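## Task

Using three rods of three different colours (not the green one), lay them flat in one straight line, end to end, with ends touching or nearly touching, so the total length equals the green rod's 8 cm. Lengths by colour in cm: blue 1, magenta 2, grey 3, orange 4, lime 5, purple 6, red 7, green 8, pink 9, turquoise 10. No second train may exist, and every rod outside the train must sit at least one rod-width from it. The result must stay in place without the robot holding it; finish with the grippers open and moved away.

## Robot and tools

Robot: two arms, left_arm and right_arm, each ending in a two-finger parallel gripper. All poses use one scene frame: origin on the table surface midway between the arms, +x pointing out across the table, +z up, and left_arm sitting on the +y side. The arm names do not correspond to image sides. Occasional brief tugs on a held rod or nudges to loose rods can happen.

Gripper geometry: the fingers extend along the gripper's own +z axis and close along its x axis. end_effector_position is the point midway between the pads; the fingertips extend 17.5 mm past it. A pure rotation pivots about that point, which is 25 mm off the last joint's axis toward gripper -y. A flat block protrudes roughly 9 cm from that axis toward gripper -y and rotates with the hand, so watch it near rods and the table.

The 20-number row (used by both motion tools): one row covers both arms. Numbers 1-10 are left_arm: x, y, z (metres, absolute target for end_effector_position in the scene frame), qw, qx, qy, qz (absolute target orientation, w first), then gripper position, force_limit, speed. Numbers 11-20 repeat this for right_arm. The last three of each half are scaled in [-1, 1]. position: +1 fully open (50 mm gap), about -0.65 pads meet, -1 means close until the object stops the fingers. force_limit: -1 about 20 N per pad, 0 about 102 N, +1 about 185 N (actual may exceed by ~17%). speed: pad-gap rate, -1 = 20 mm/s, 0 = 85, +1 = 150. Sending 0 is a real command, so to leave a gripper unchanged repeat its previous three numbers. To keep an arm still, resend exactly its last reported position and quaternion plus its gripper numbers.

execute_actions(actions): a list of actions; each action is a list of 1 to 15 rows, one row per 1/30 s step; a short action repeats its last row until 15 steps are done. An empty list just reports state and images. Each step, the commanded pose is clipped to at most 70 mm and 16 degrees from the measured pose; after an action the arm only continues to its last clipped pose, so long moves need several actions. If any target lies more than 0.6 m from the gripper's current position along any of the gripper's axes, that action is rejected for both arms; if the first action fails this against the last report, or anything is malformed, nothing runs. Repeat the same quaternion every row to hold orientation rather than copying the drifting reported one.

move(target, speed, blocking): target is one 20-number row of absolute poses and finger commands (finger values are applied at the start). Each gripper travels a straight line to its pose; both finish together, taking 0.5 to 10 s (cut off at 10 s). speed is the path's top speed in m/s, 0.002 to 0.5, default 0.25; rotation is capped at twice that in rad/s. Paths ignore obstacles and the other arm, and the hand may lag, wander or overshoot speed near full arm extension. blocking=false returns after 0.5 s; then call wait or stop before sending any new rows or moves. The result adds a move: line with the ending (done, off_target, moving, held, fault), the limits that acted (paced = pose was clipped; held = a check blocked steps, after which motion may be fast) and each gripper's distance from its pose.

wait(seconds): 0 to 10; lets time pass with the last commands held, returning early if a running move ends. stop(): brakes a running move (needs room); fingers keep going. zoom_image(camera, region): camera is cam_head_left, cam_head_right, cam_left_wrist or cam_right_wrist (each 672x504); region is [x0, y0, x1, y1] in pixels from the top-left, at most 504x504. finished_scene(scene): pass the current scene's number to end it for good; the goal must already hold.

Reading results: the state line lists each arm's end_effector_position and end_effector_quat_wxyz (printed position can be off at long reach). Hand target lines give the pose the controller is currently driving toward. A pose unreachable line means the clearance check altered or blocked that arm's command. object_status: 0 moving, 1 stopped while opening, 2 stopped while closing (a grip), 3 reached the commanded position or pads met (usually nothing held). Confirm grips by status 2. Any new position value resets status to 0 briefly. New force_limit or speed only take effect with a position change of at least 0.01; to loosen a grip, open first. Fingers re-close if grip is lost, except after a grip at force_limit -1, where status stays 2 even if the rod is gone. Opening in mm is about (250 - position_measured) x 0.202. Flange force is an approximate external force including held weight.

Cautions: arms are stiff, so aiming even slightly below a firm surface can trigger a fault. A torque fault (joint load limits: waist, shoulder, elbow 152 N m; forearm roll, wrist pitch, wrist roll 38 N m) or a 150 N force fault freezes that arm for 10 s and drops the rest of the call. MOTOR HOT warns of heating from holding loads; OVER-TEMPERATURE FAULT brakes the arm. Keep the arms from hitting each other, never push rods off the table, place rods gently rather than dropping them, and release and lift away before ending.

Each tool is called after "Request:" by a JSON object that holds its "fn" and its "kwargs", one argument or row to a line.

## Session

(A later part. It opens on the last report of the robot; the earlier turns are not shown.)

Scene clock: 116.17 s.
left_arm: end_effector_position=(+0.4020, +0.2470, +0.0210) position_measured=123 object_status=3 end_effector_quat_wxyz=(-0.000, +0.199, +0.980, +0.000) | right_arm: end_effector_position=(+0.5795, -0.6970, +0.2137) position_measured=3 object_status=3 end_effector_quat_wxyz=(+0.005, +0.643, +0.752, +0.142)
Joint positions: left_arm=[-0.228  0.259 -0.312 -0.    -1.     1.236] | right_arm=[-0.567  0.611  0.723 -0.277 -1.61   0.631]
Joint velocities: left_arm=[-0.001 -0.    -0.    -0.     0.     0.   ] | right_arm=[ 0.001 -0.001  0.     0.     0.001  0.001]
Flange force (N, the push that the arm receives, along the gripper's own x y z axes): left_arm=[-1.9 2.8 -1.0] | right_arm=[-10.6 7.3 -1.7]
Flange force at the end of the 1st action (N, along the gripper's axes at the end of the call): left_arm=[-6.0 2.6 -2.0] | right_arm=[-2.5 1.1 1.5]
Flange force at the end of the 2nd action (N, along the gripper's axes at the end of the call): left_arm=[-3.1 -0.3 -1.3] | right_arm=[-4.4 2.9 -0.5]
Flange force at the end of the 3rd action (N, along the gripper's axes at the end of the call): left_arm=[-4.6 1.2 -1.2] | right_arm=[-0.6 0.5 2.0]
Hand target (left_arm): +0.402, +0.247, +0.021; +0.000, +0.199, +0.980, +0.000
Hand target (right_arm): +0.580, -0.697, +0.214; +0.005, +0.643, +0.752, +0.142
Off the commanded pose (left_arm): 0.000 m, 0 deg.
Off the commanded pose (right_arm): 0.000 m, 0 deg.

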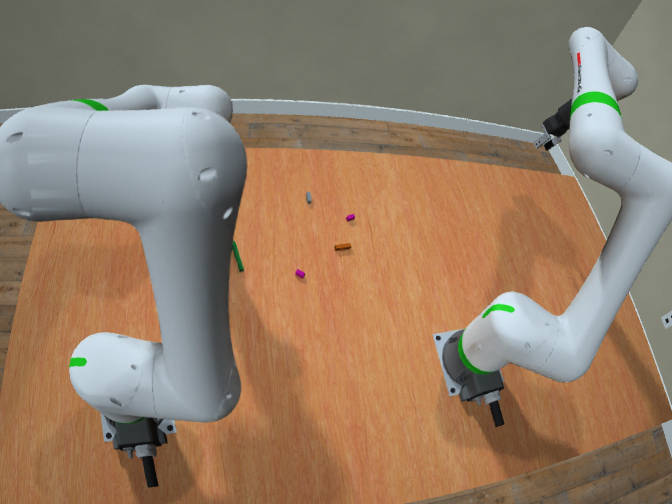

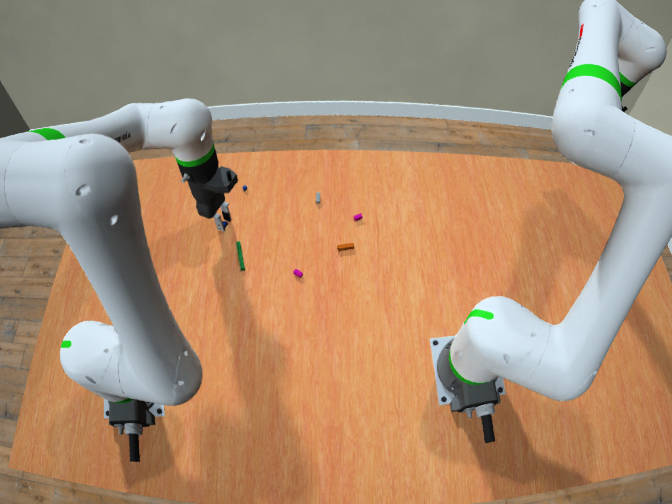

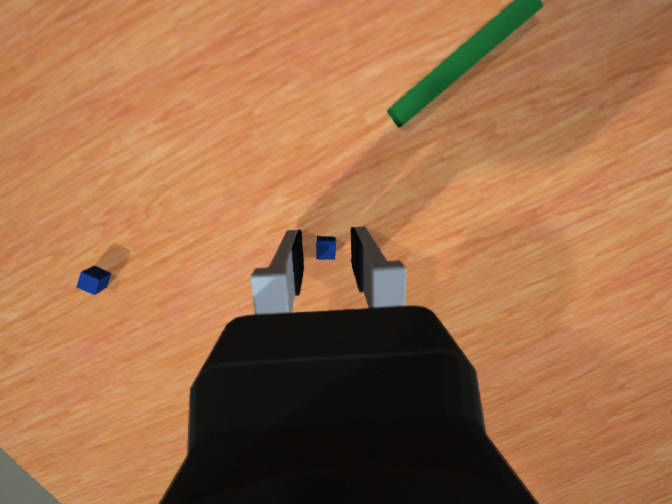

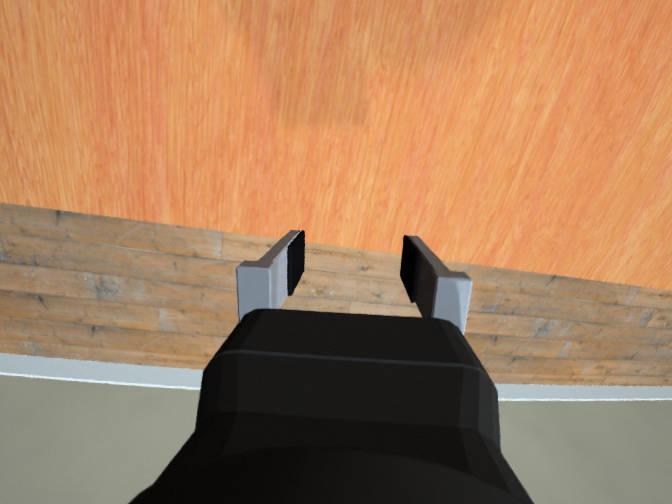

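Request:
{"fn": "execute_actions", "kwargs": {
  "actions": [
    [[0.402,0.247,0.021,0,0.199,0.98,0,-1,-0.8,0,0.5795,-0.697,0.2137,0.005,0.643,0.752,0.142,1,0,0]],
    [[0.402,0.247,0.021,0,0.199,0.98,0,-1,-0.8,0,0.5795,-0.697,0.2137,0.005,0.643,0.752,0.142,1,0,0]],
    [[0.402,0.247,0.06,0,0.199,0.98,0,-1,-0.8,0,0.5795,-0.697,0.2137,0.005,0.643,0.752,0.142,1,0,0]]
  ]
}}

Request:
{"fn": "move", "kwargs": {
  "target": [0.35,0.0,0.05,0,0,1,0,-1,-0.8,0,0.5795,-0.697,0.2137,0.005,0.643,0.752,0.142,1,0,0]
}}

Request:
{"fn": "move", "kwargs": {
  "target": [0.35,0.0,0.0215,0,0,1,0,-1,-0.8,0,0.5795,-0.697,0.2137,0.005,0.643,0.752,0.142,1,0,0],
  "speed": 0.04
}}

Scene clock: 125.83 s.
left_arm: end_effector_position=(+0.4020, +0.2469, +0.0599) position_measured=205 object_status=2 end_effector_quat_wxyz=(-0.000, +0.199, +0.980, -0.000) | right_arm: end_effector_position=(+0.5795, -0.6970, +0.2137) position_measured=3 object_status=3 end_effector_quat_wxyz=(+0.005, +0.643, +0.752, +0.142)
Joint positions: left_arm=[-0.228  0.21  -0.269  0.    -1.092  1.236] | right_arm=[-0.567  0.611  0.723 -0.277 -1.61   0.631]
Joint velocities: left_arm=[ 0.    -0.001 -0.001  0.001 -0.     0.001] | right_arm=[ 0.     0.     0.     0.001  0.001 -0.001]
Flange force (N, the push that the arm receives, along the gripper's own x y z axes): left_arm=[-3.6 0.1 -0.2] | right_arm=[-3.0 0.9 0.9]
Flange force at the end of the 1st action (N, along the gripper's axes at the end of the call): left_arm=[-1.0 -0.2 -1.5] | right_arm=[-0.3 0.1 1.0]
Flange force at the end of the 2nd action (N, along the gripper's axes at the end of the call): left_arm=[-1.3 3.2 -0.5] | right_arm=[-5.4 4.3 -1.8]
Hand target (left_arm): +0.402, +0.247, +0.060; +0.000, +0.199, +0.980, -0.000
Hand target (right_arm): +0.580, -0.697, +0.214; +0.005, +0.643, +0.752, +0.142
Off the commanded pose (left_arm): 0.000 m, 0 deg.
Off the commanded pose (right_arm): 0.000 m, 0 deg.

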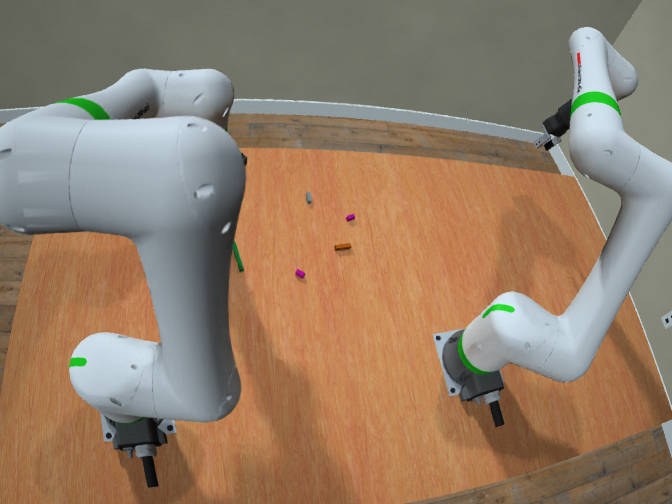

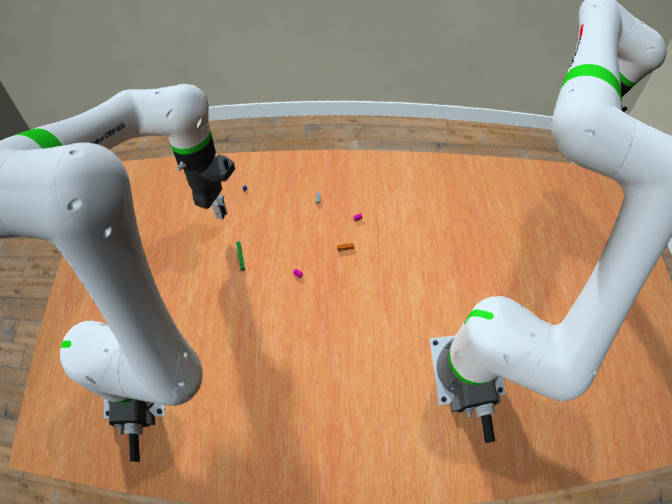

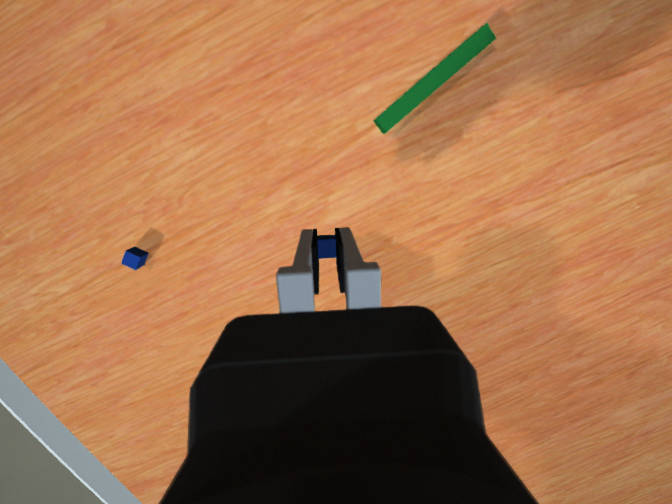

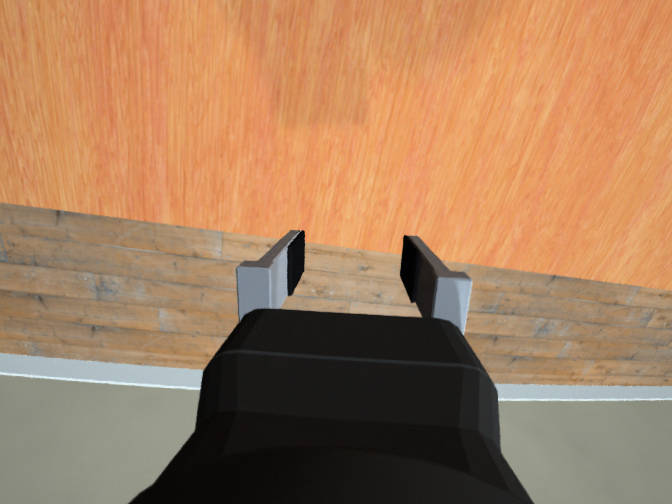

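Scene clock: 127.30 s.
left_arm: end_effector_position=(+0.3495, -0.0001, +0.0498) position_measured=205 object_status=2 end_effector_quat_wxyz=(-0.000, -0.000, +1.000, +0.000) | right_arm: end_effector_position=(+0.5795, -0.6970, +0.2137) position_measured=3 object_status=3 end_effector_quat_wxyz=(+0.005, +0.643, +0.752, +0.142)
Joint positions: left_arm=[-0.729  0.408 -0.033  0.    -1.131  2.138] | right_arm=[-0.567  0.611  0.723 -0.277 -1.61   0.631]
Joint velocities: left_arm=[-0.002  0.001  0.001 -0.001 -0.001  0.001] | right_arm=[-0.  0.  0. -0. -0.  0.]
Flange force (N, the push that the arm receives, along the gripper's own x y z axes): left_arm=[-5.7 -5.0 -1.9] | right_arm=[-5.6 3.4 -2.2]
Hand target (left_arm): +0.349, -0.000, +0.050; -0.001, +0.000, +1.000, +0.000
Hand target (right_arm): +0.580, -0.697, +0.214; +0.005, +0.643, +0.752, +0.142
Off the commanded pose (left_arm): 0.001 m, 0 deg.
Off the commanded pose (right_arm): 0.000 m, 0 deg.
move: done

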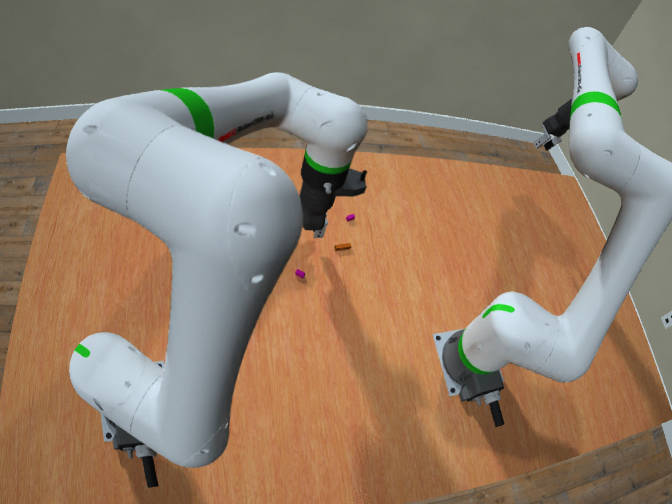

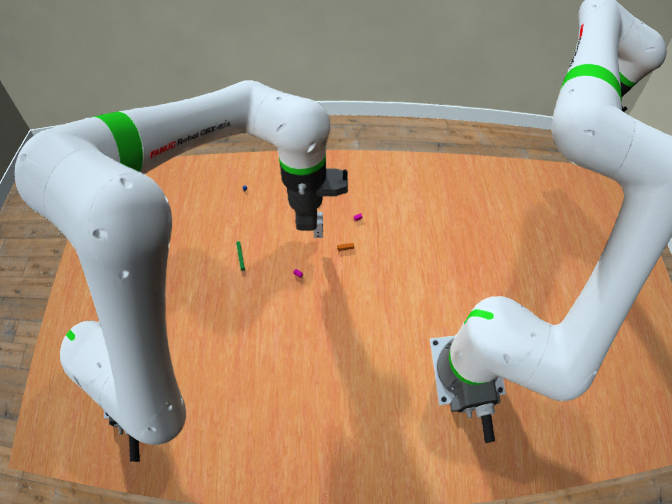

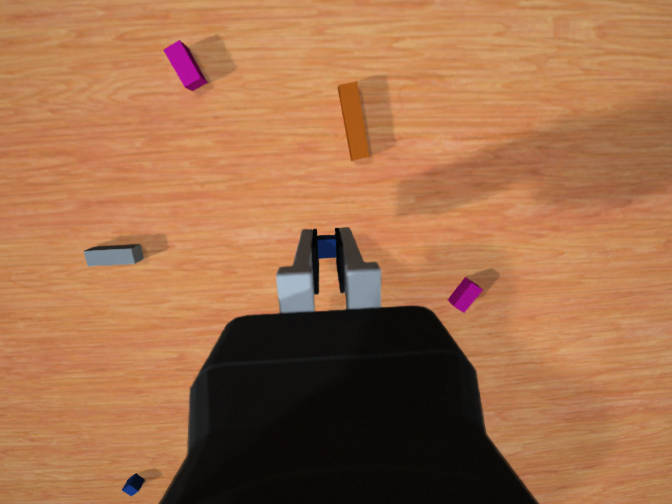

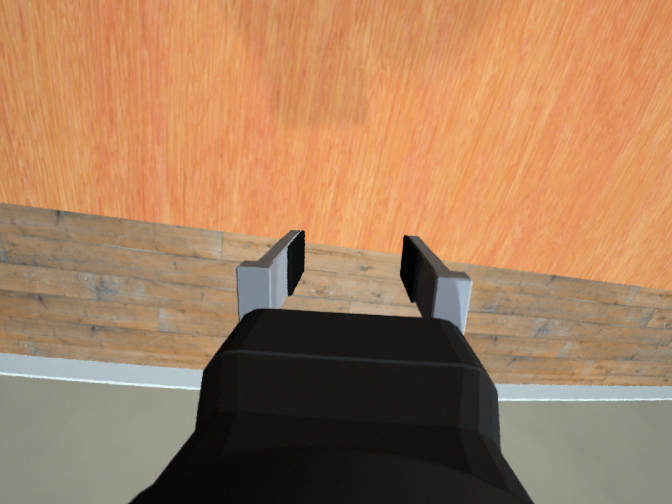

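Scene clock: 128.27 s.
left_arm: end_effector_position=(+0.3500, +0.0001, +0.0215) position_measured=205 object_status=2 end_effector_quat_wxyz=(+0.000, -0.000, +1.000, +0.000) | right_arm: end_effector_position=(+0.5795, -0.6970, +0.2137) position_measured=3 object_status=3 end_effector_quat_wxyz=(+0.005, +0.643, +0.752, +0.142)
Joint positions: left_arm=[-0.728  0.439 -0.062 -0.    -1.07   2.138] | right_arm=[-0.567  0.611  0.723 -0.277 -1.61   0.631]
Joint velocities: left_arm=[ 0.001  0.    -0.     0.     0.001 -0.001] | right_arm=[-0.     0.001 -0.     0.001  0.001  0.   ]
Flange force (N, the push that the arm receives, along the gripper's own x y z axes): left_arm=[-2.0 -1.0 -0.8] | right_arm=[-6.9 6.0 -2.4]
Hand target (left_arm): +0.350, +0.000, +0.021; +0.000, -0.000, +1.000, +0.000
Hand target (right_arm): +0.580, -0.697, +0.214; +0.005, +0.643, +0.752, +0.142
Off the commanded pose (left_arm): 0.000 m, 0 deg.
Off the commanded pose (right_arm): 0.000 m, 0 deg.
move: done

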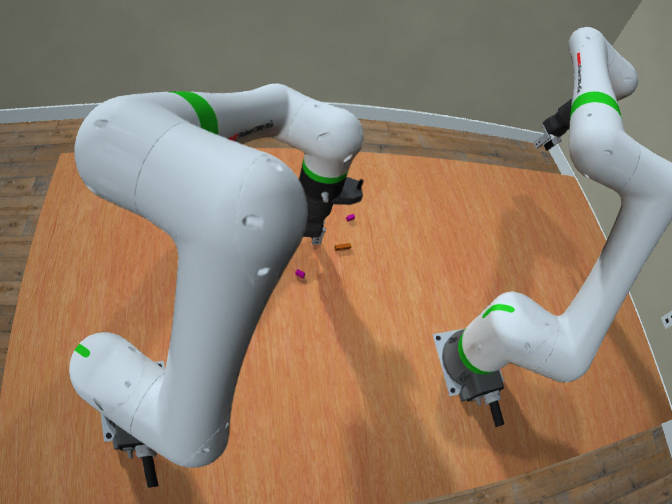

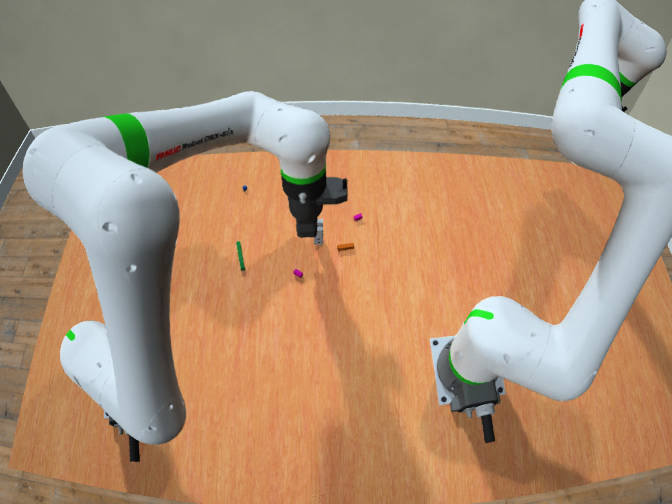

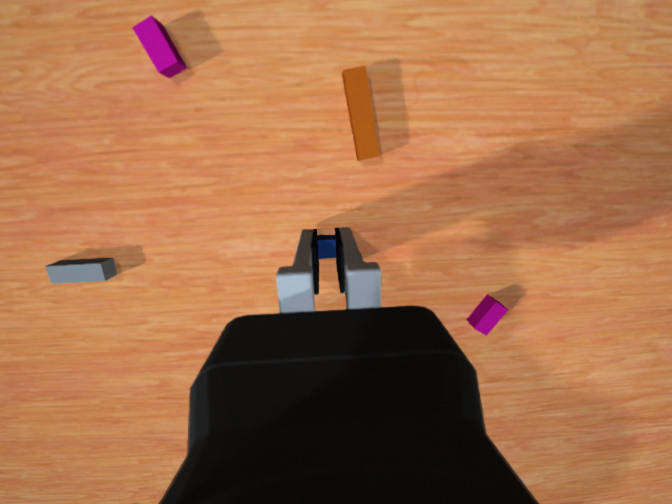

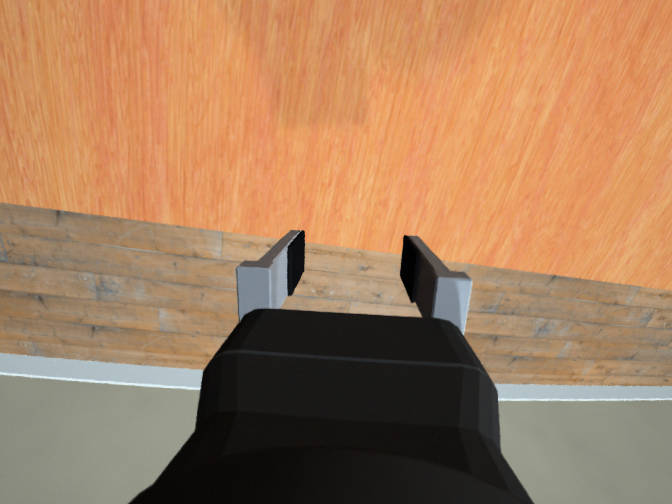

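Request:
{"fn": "execute_actions", "kwargs": {
  "actions": [
    [[0.35,0,0.0215,0,0,1,0,0.2,-0.8,0,0.5795,-0.697,0.2137,0.005,0.643,0.752,0.142,1,0,0]],
    [[0.35,0,0.05,0,0,1,0,0.2,-0.8,0,0.5795,-0.697,0.2137,0.005,0.643,0.752,0.142,1,0,0]],
    [[0.333,-0.063,0.05,0,-0.105,0.995,0,0.2,-0.8,0,0.5795,-0.697,0.2137,0.005,0.643,0.752,0.142,1,0,0]],
    [[0.333,-0.063,0.04,0,-0.105,0.995,0,0.2,-0.8,0,0.5795,-0.697,0.2137,0.005,0.643,0.752,0.142,1,0,0]]
  ]
}}

Scene clock: 156.47 s.
left_arm: end_effector_position=(+0.3330, -0.0630, +0.0400) position_measured=123 object_status=3 end_effector_quat_wxyz=(+0.000, -0.105, +0.994, -0.000) | right_arm: end_effector_position=(+0.5795, -0.6970, +0.2137) position_measured=3 object_status=3 end_effector_quat_wxyz=(+0.005, +0.643, +0.752, +0.142)
Joint positions: left_arm=[-0.842  0.493  0.066 -0.    -1.143  2.461] | right_arm=[-0.567  0.611  0.723 -0.277 -1.61   0.631]
Joint velocities: left_arm=[0.    0.    0.    0.    0.    0.002] | right_arm=[ 0.     0.001  0.    -0.    -0.002  0.   ]
Flange force (N, the push that the arm receives, along the gripper's own x y z axes): left_arm=[-1.0 -2.4 -2.0] | right_arm=[-5.9 3.8 -1.2]
Flange force at the end of the 1st action (N, along the gripper's axes at the end of the call): left_arm=[-2.2 -1.4 -1.7] | right_arm=[-1.0 -1.8 1.7]
Flange force at the end of the 2nd action (N, along the gripper's axes at the end of the call): left_arm=[-1.6 -1.2 -1.5] | right_arm=[-4.7 2.0 -1.0]
Flange force at the end of the 3rd action (N, along the gripper's axes at the end of the call): left_arm=[-2.9 -8.0 -1.4] | right_arm=[-3.6 3.7 -0.1]
Hand target (left_arm): +0.333, -0.063, +0.040; +0.000, -0.105, +0.994, +0.000
Hand target (right_arm): +0.580, -0.697, +0.214; +0.005, +0.643, +0.752, +0.142
Off the commanded pose (left_arm): 0.000 m, 0 deg.
Off the commanded pose (right_arm): 0.000 m, 0 deg.

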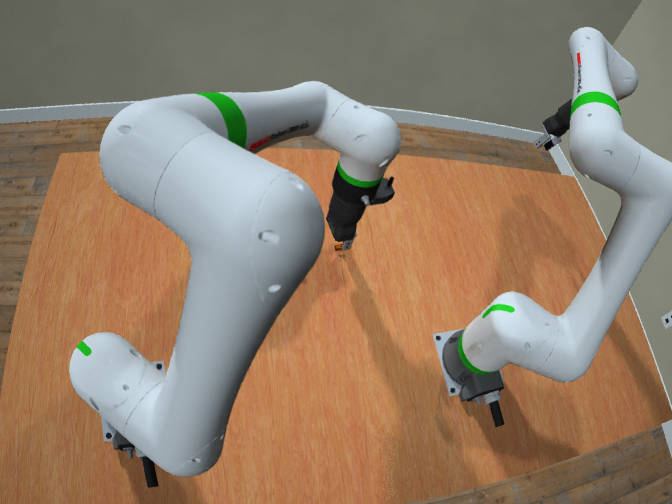

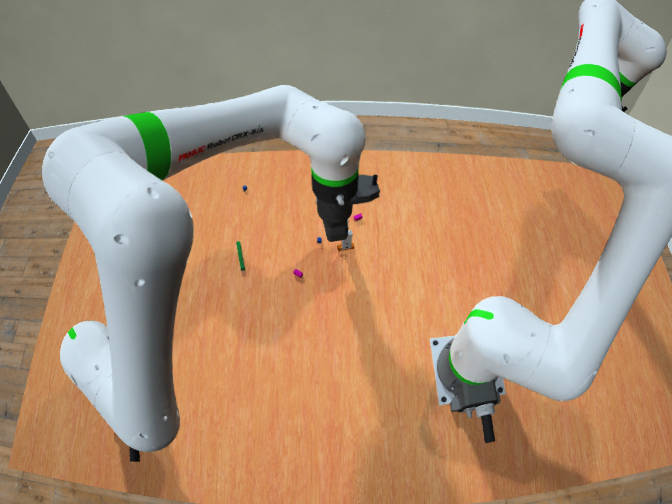

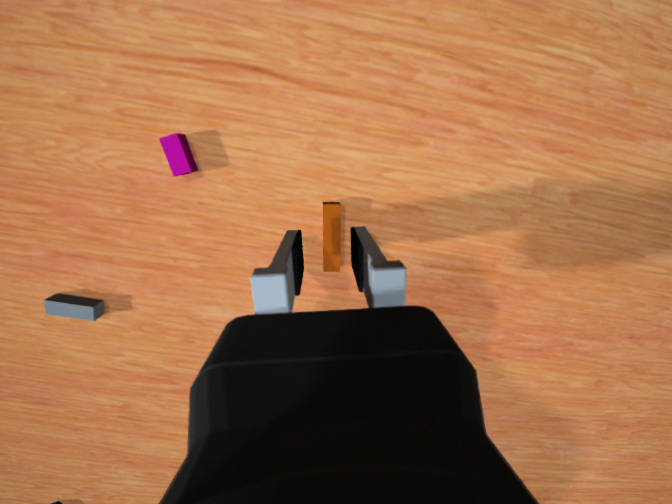

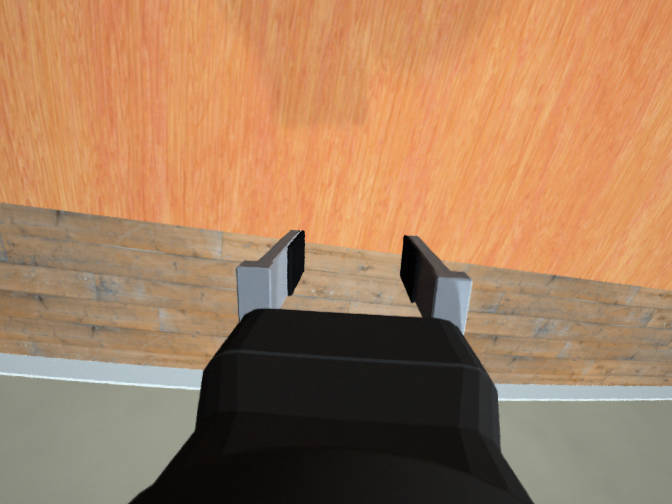

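Request:
{"fn": "execute_actions", "kwargs": {
  "actions": [
    [[0.332,-0.063,0.021,0,-0.105,0.995,0,0.2,-0.8,0,0.5795,-0.697,0.2137,0.005,0.643,0.752,0.142,1,0,0]],
    [[0.332,-0.063,0.021,0,-0.105,0.995,0,-1,-0.8,0,0.5795,-0.697,0.2137,0.005,0.643,0.752,0.142,1,0,0]],
    [[0.332,-0.063,0.021,0,-0.105,0.995,0,-1,-0.8,0,0.5795,-0.697,0.2137,0.005,0.643,0.752,0.142,1,0,0]],
    [[0.332,-0.063,0.035,0,-0.105,0.995,0,-1,-0.8,0,0.5795,-0.697,0.2137,0.005,0.643,0.752,0.142,1,0,0]],
    [[0.35,-0.0576,0.035,0,0,1,0,-1,-0.8,0,0.5795,-0.697,0.2137,0.005,0.643,0.752,0.142,1,0,0]],
    [[0.35,-0.0576,0.0215,0,0,1,0,-1,-0.8,0,0.5795,-0.697,0.2137,0.005,0.643,0.752,0.142,1,0,0]],
    [[0.35,-0.0576,0.0215,0,0,1,0,-1,-0.8,0,0.5795,-0.697,0.2137,0.005,0.643,0.752,0.142,1,0,0]]
  ]
}}

Scene clock: 172.97 s.
left_arm: end_effector_position=(+0.3500, -0.0576, +0.0215) position_measured=204 object_status=2 end_effector_quat_wxyz=(-0.000, -0.000, +1.000, +0.000) | right_arm: end_effector_position=(+0.5795, -0.6970, +0.2137) position_measured=3 object_status=3 end_effector_quat_wxyz=(+0.005, +0.643, +0.752, +0.142)
Joint positions: left_arm=[-0.811  0.534  0.08   0.    -1.117  2.22 ] | right_arm=[-0.567  0.611  0.723 -0.277 -1.61   0.631]
Joint velocities: left_arm=[-0.     0.    -0.001  0.     0.    -0.   ] | right_arm=[ 0.     0.001 -0.    -0.001  0.    -0.001]
Flange force (N, the push that the arm receives, along the gripper's own x y z axes): left_arm=[-1.2 -0.9 -1.7] | right_arm=[2.5 -3.7 2.3]
Flange force at the end of the 3rd action (N, along the gripper's axes at the end of the call): left_arm=[-1.6 -1.7 -1.4] | right_arm=[0.7 -3.6 2.5]
Flange force at the end of the 4th action (N, along the gripper's axes at the end of the call): left_arm=[-3.1 -2.6 -0.8] | right_arm=[-1.6 -2.0 0.9]
Flange force at the end of the 5th action (N, along the gripper's axes at the end of the call): left_arm=[-0.4 0.7 -1.4] | right_arm=[-4.4 5.1 -1.7]
Flange force at the end of the 6th action (N, along the gripper's axes at the end of the call): left_arm=[-1.7 -2.5 -1.7] | right_arm=[-2.3 2.0 0.3]
Hand target (left_arm): +0.350, -0.058, +0.021; +0.000, -0.000, +1.000, -0.000
Hand target (right_arm): +0.580, -0.697, +0.214; +0.005, +0.643, +0.752, +0.142
Off the commanded pose (left_arm): 0.000 m, 0 deg.
Off the commanded pose (right_arm): 0.000 m, 0 deg.

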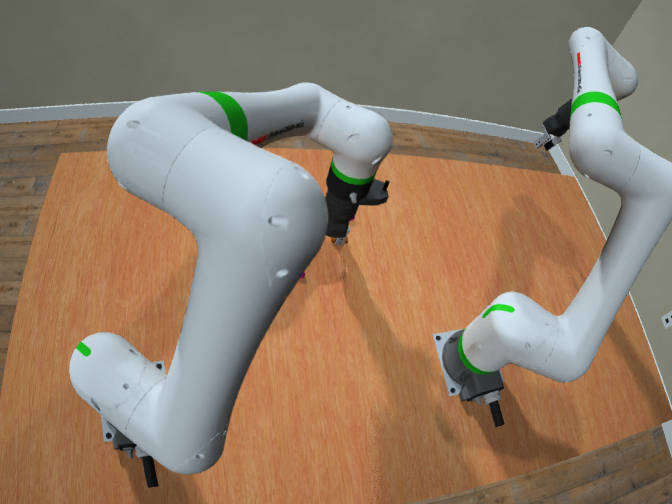

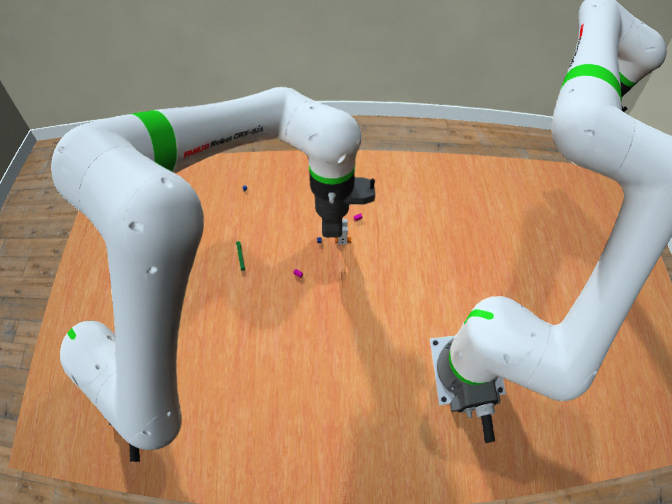

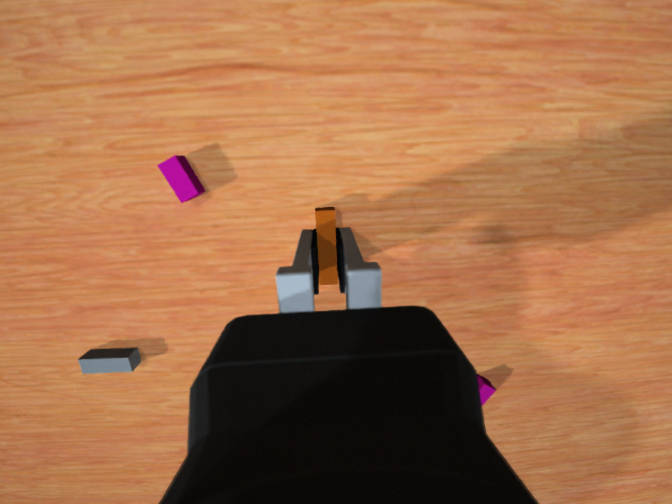

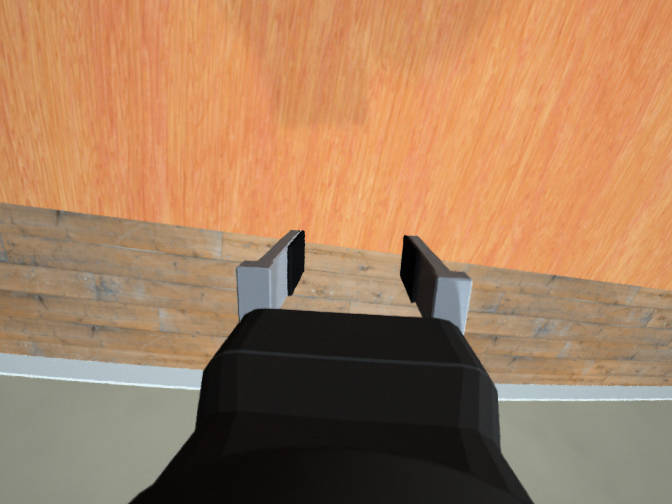

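Request:
{"fn": "execute_actions", "kwargs": {
  "actions": [
    [[0.35,-0.0576,0.0215,0,0,1,0,0.2,-0.8,0,0.5795,-0.697,0.2137,0.005,0.643,0.752,0.142,1,0,0]],
    [[0.35,-0.0576,0.06,0,0,1,0,0.2,-0.8,0,0.5795,-0.697,0.2137,0.005,0.643,0.752,0.142,1,0,0]]
  ]
}}

Request:
{"fn": "move", "kwargs": {
  "target": [0.485,0.014,0.04,0,0.679,0.734,0,0.2,-0.8,0,0.5795,-0.697,0.2137,0.005,0.643,0.752,0.142,1,0,0]
}}

Scene clock: 183.27 s.
left_arm: end_effector_position=(+0.3500, -0.0577, +0.0600) position_measured=123 object_status=3 end_effector_quat_wxyz=(-0.000, +0.000, +1.000, -0.000) | right_arm: end_effector_position=(+0.5795, -0.6970, +0.2137) position_measured=3 object_status=3 end_effector_quat_wxyz=(+0.005, +0.643, +0.752, +0.142)
Joint positions: left_arm=[-0.811  0.496  0.121  0.    -1.196  2.219] | right_arm=[-0.567  0.611  0.723 -0.277 -1.61   0.631]
Joint velocities: left_arm=[-0.    -0.    -0.001 -0.    -0.    -0.001] | right_arm=[-0.    -0.     0.    -0.001  0.001  0.   ]
Flange force (N, the push that the arm receives, along the gripper's own x y z axes): left_arm=[-3.6 -2.8 -2.4] | right_arm=[-3.8 1.9 -0.3]
Flange force at the end of the 1st action (N, along the gripper's axes at the end of the call): left_arm=[-1.3 -0.2 -0.9] | right_arm=[-2.9 2.2 -0.4]
Hand target (left_arm): +0.350, -0.058, +0.060; -0.000, +0.000, +1.000, -0.000
Hand target (right_arm): +0.580, -0.697, +0.214; +0.005, +0.643, +0.752, +0.142
Off the commanded pose (left_arm): 0.000 m, 0 deg.
Off the commanded pose (right_arm): 0.000 m, 0 deg.

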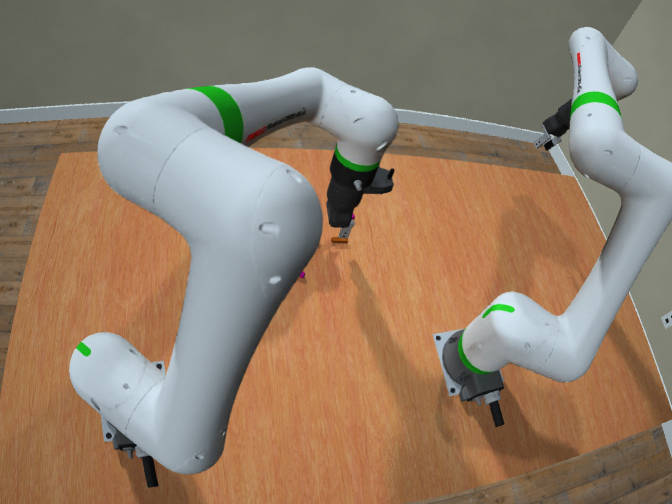

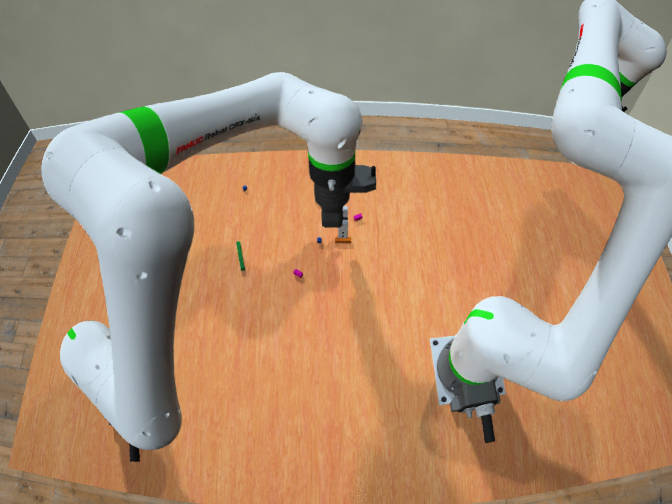

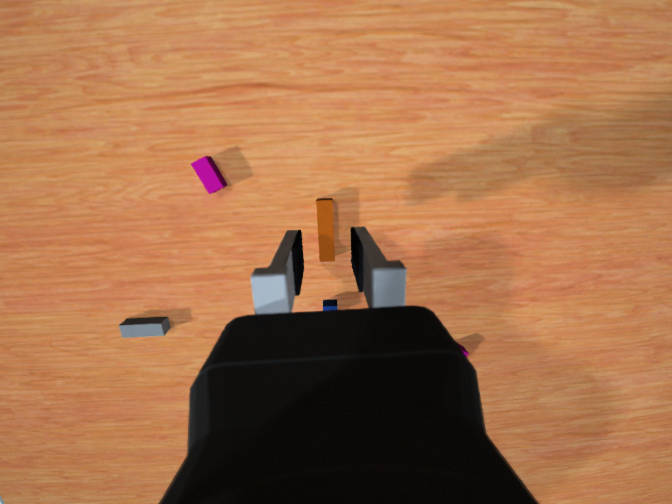

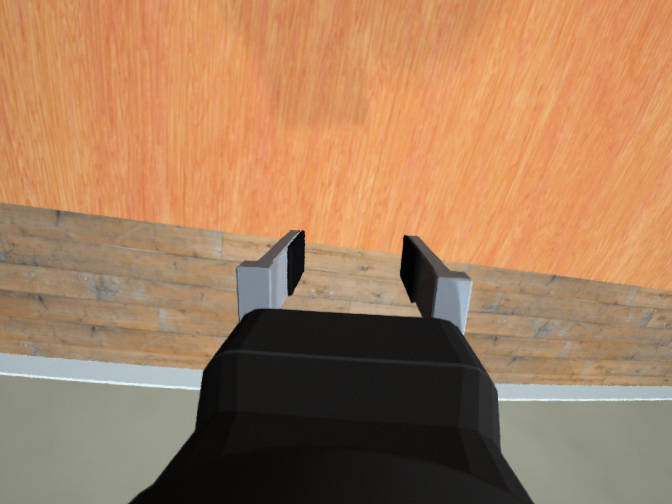

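Scene clock: 186.63 s.
left_arm: end_effector_position=(+0.4851, +0.0140, +0.0398) position_measured=123 object_status=3 end_effector_quat_wxyz=(+0.000, +0.679, +0.734, +0.000) | right_arm: end_effector_position=(+0.5795, -0.6970, +0.2137) position_measured=3 object_status=3 end_effector_quat_wxyz=(+0.005, +0.643, +0.752, +0.142)
Joint positions: left_arm=[-0.614  0.718  0.421  0.    -1.273  0.53 ] | right_arm=[-0.567  0.611  0.723 -0.277 -1.61   0.631]
Joint velocities: left_arm=[ 0.     0.     0.001  0.    -0.    -0.003] | right_arm=[-0.  0.  0. -0.  0. -0.]
Flange force (N, the push that the arm receives, along the gripper's own x y z axes): left_arm=[-0.9 2.2 -1.2] | right_arm=[-0.2 -0.5 2.1]
Hand target (left_arm): +0.485, +0.014, +0.040; +0.000, +0.679, +0.734, +0.000
Hand target (right_arm): +0.580, -0.697, +0.214; +0.005, +0.643, +0.752, +0.142
Off the commanded pose (left_arm): 0.000 m, 0 deg.
Off the commanded pose (right_arm): 0.000 m, 0 deg.
move: done

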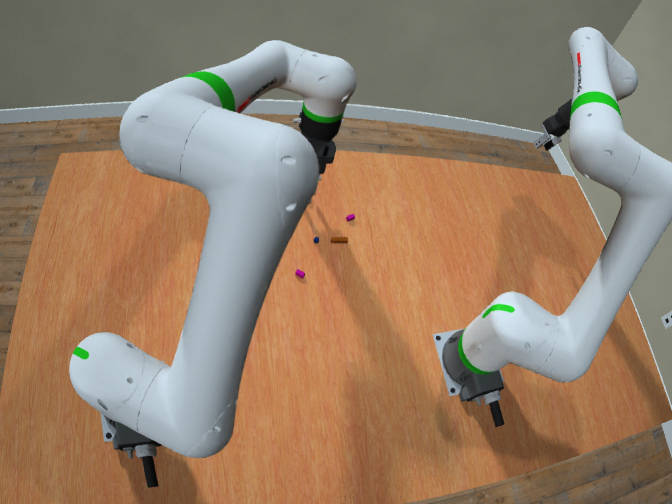

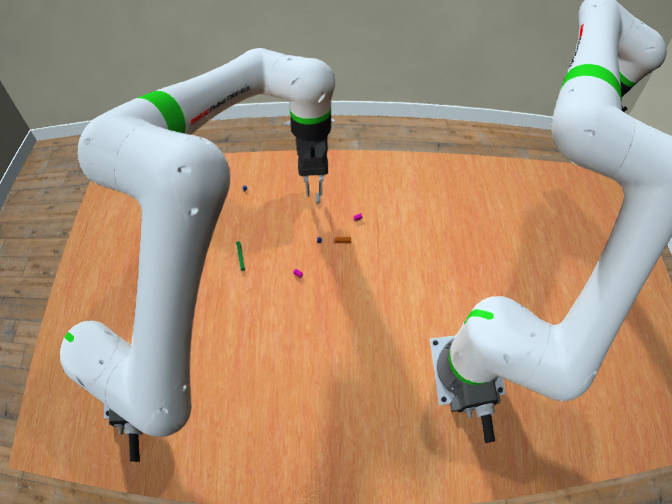

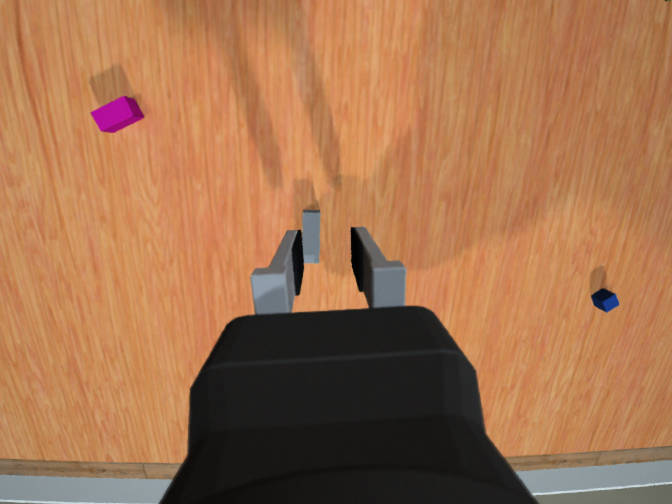

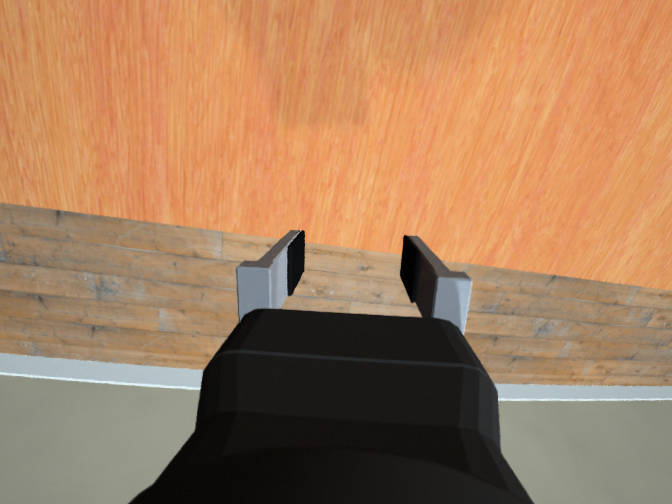

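Request:
{"fn": "execute_actions", "kwargs": {
  "actions": [
    [[0.486,0.0055,0.04,0,0.679,0.734,0,0.2,-0.8,0,0.5795,-0.697,0.2137,0.005,0.643,0.752,0.142,1,0,0]],
    [[0.486,0.0055,0.021,0,0.679,0.734,0,0.2,-0.8,0,0.5795,-0.697,0.2137,0.005,0.643,0.752,0.142,1,0,0]],
    [[0.486,0.0055,0.021,0,0.679,0.734,0,0.2,-0.8,0,0.5795,-0.697,0.2137,0.005,0.643,0.752,0.142,1,0,0]]
  ]
}}

Scene clock: 195.40 s.
left_arm: end_effector_position=(+0.4859, +0.0055, +0.0209) position_measured=123 object_status=3 end_effector_quat_wxyz=(-0.000, +0.679, +0.734, -0.000) | right_arm: end_effector_position=(+0.5795, -0.6970, +0.2137) position_measured=3 object_status=3 end_effector_quat_wxyz=(+0.005, +0.643, +0.752, +0.142)
Joint positions: left_arm=[-0.625  0.749  0.426  0.    -1.248  0.541] | right_arm=[-0.567  0.611  0.723 -0.277 -1.61   0.631]
Joint velocities: left_arm=[-0.  0.  0. -0.  0. -0.] | right_arm=[-0.    -0.001  0.     0.001 -0.001 -0.   ]
Flange force (N, the push that the arm receives, along the gripper's own x y z axes): left_arm=[-0.8 2.2 -2.1] | right_arm=[-4.3 0.9 0.2]
Flange force at the end of the 1st action (N, along the gripper's axes at the end of the call): left_arm=[-0.9 3.0 -2.2] | right_arm=[-3.2 2.1 0.7]
Flange force at the end of the 2nd action (N, along the gripper's axes at the end of the call): left_arm=[-1.2 1.2 -1.8] | right_arm=[-3.5 3.1 -0.5]
Hand target (left_arm): +0.486, +0.006, +0.021; +0.000, +0.679, +0.734, +0.000
Hand target (right_arm): +0.580, -0.697, +0.214; +0.005, +0.643, +0.752, +0.142
Off the commanded pose (left_arm): 0.000 m, 0 deg.
Off the commanded pose (right_arm): 0.000 m, 0 deg.

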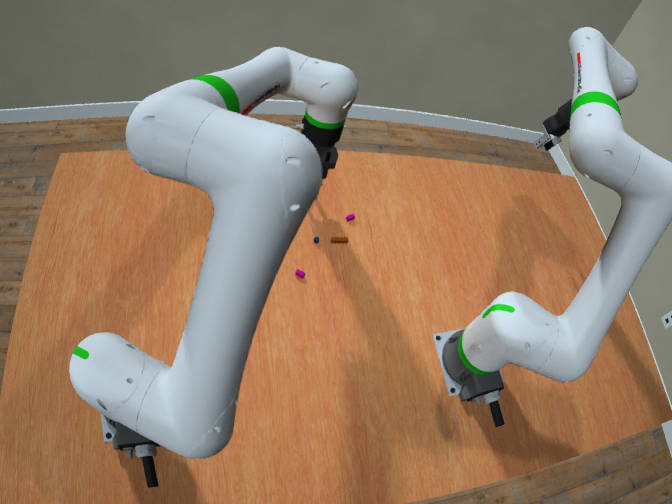

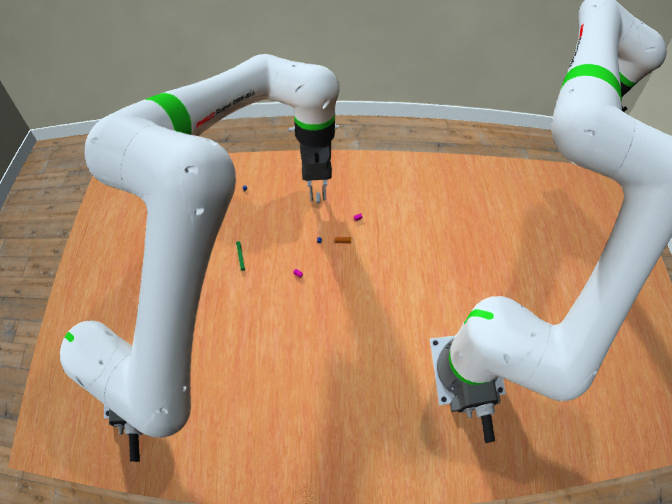

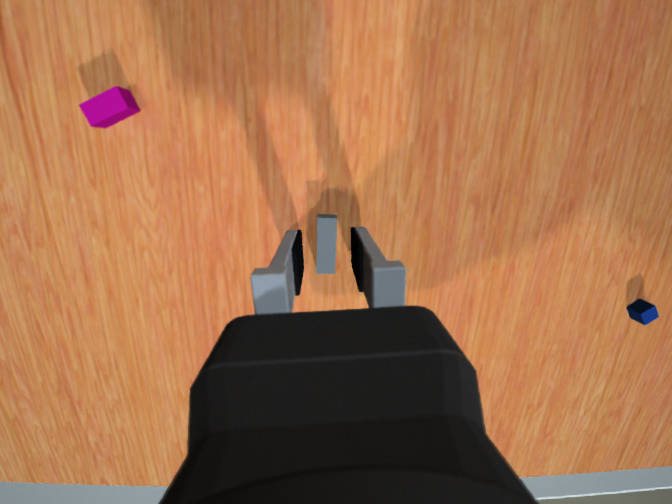

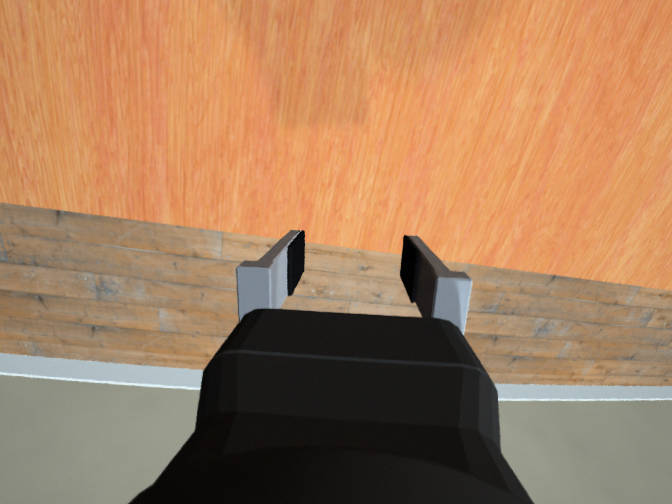

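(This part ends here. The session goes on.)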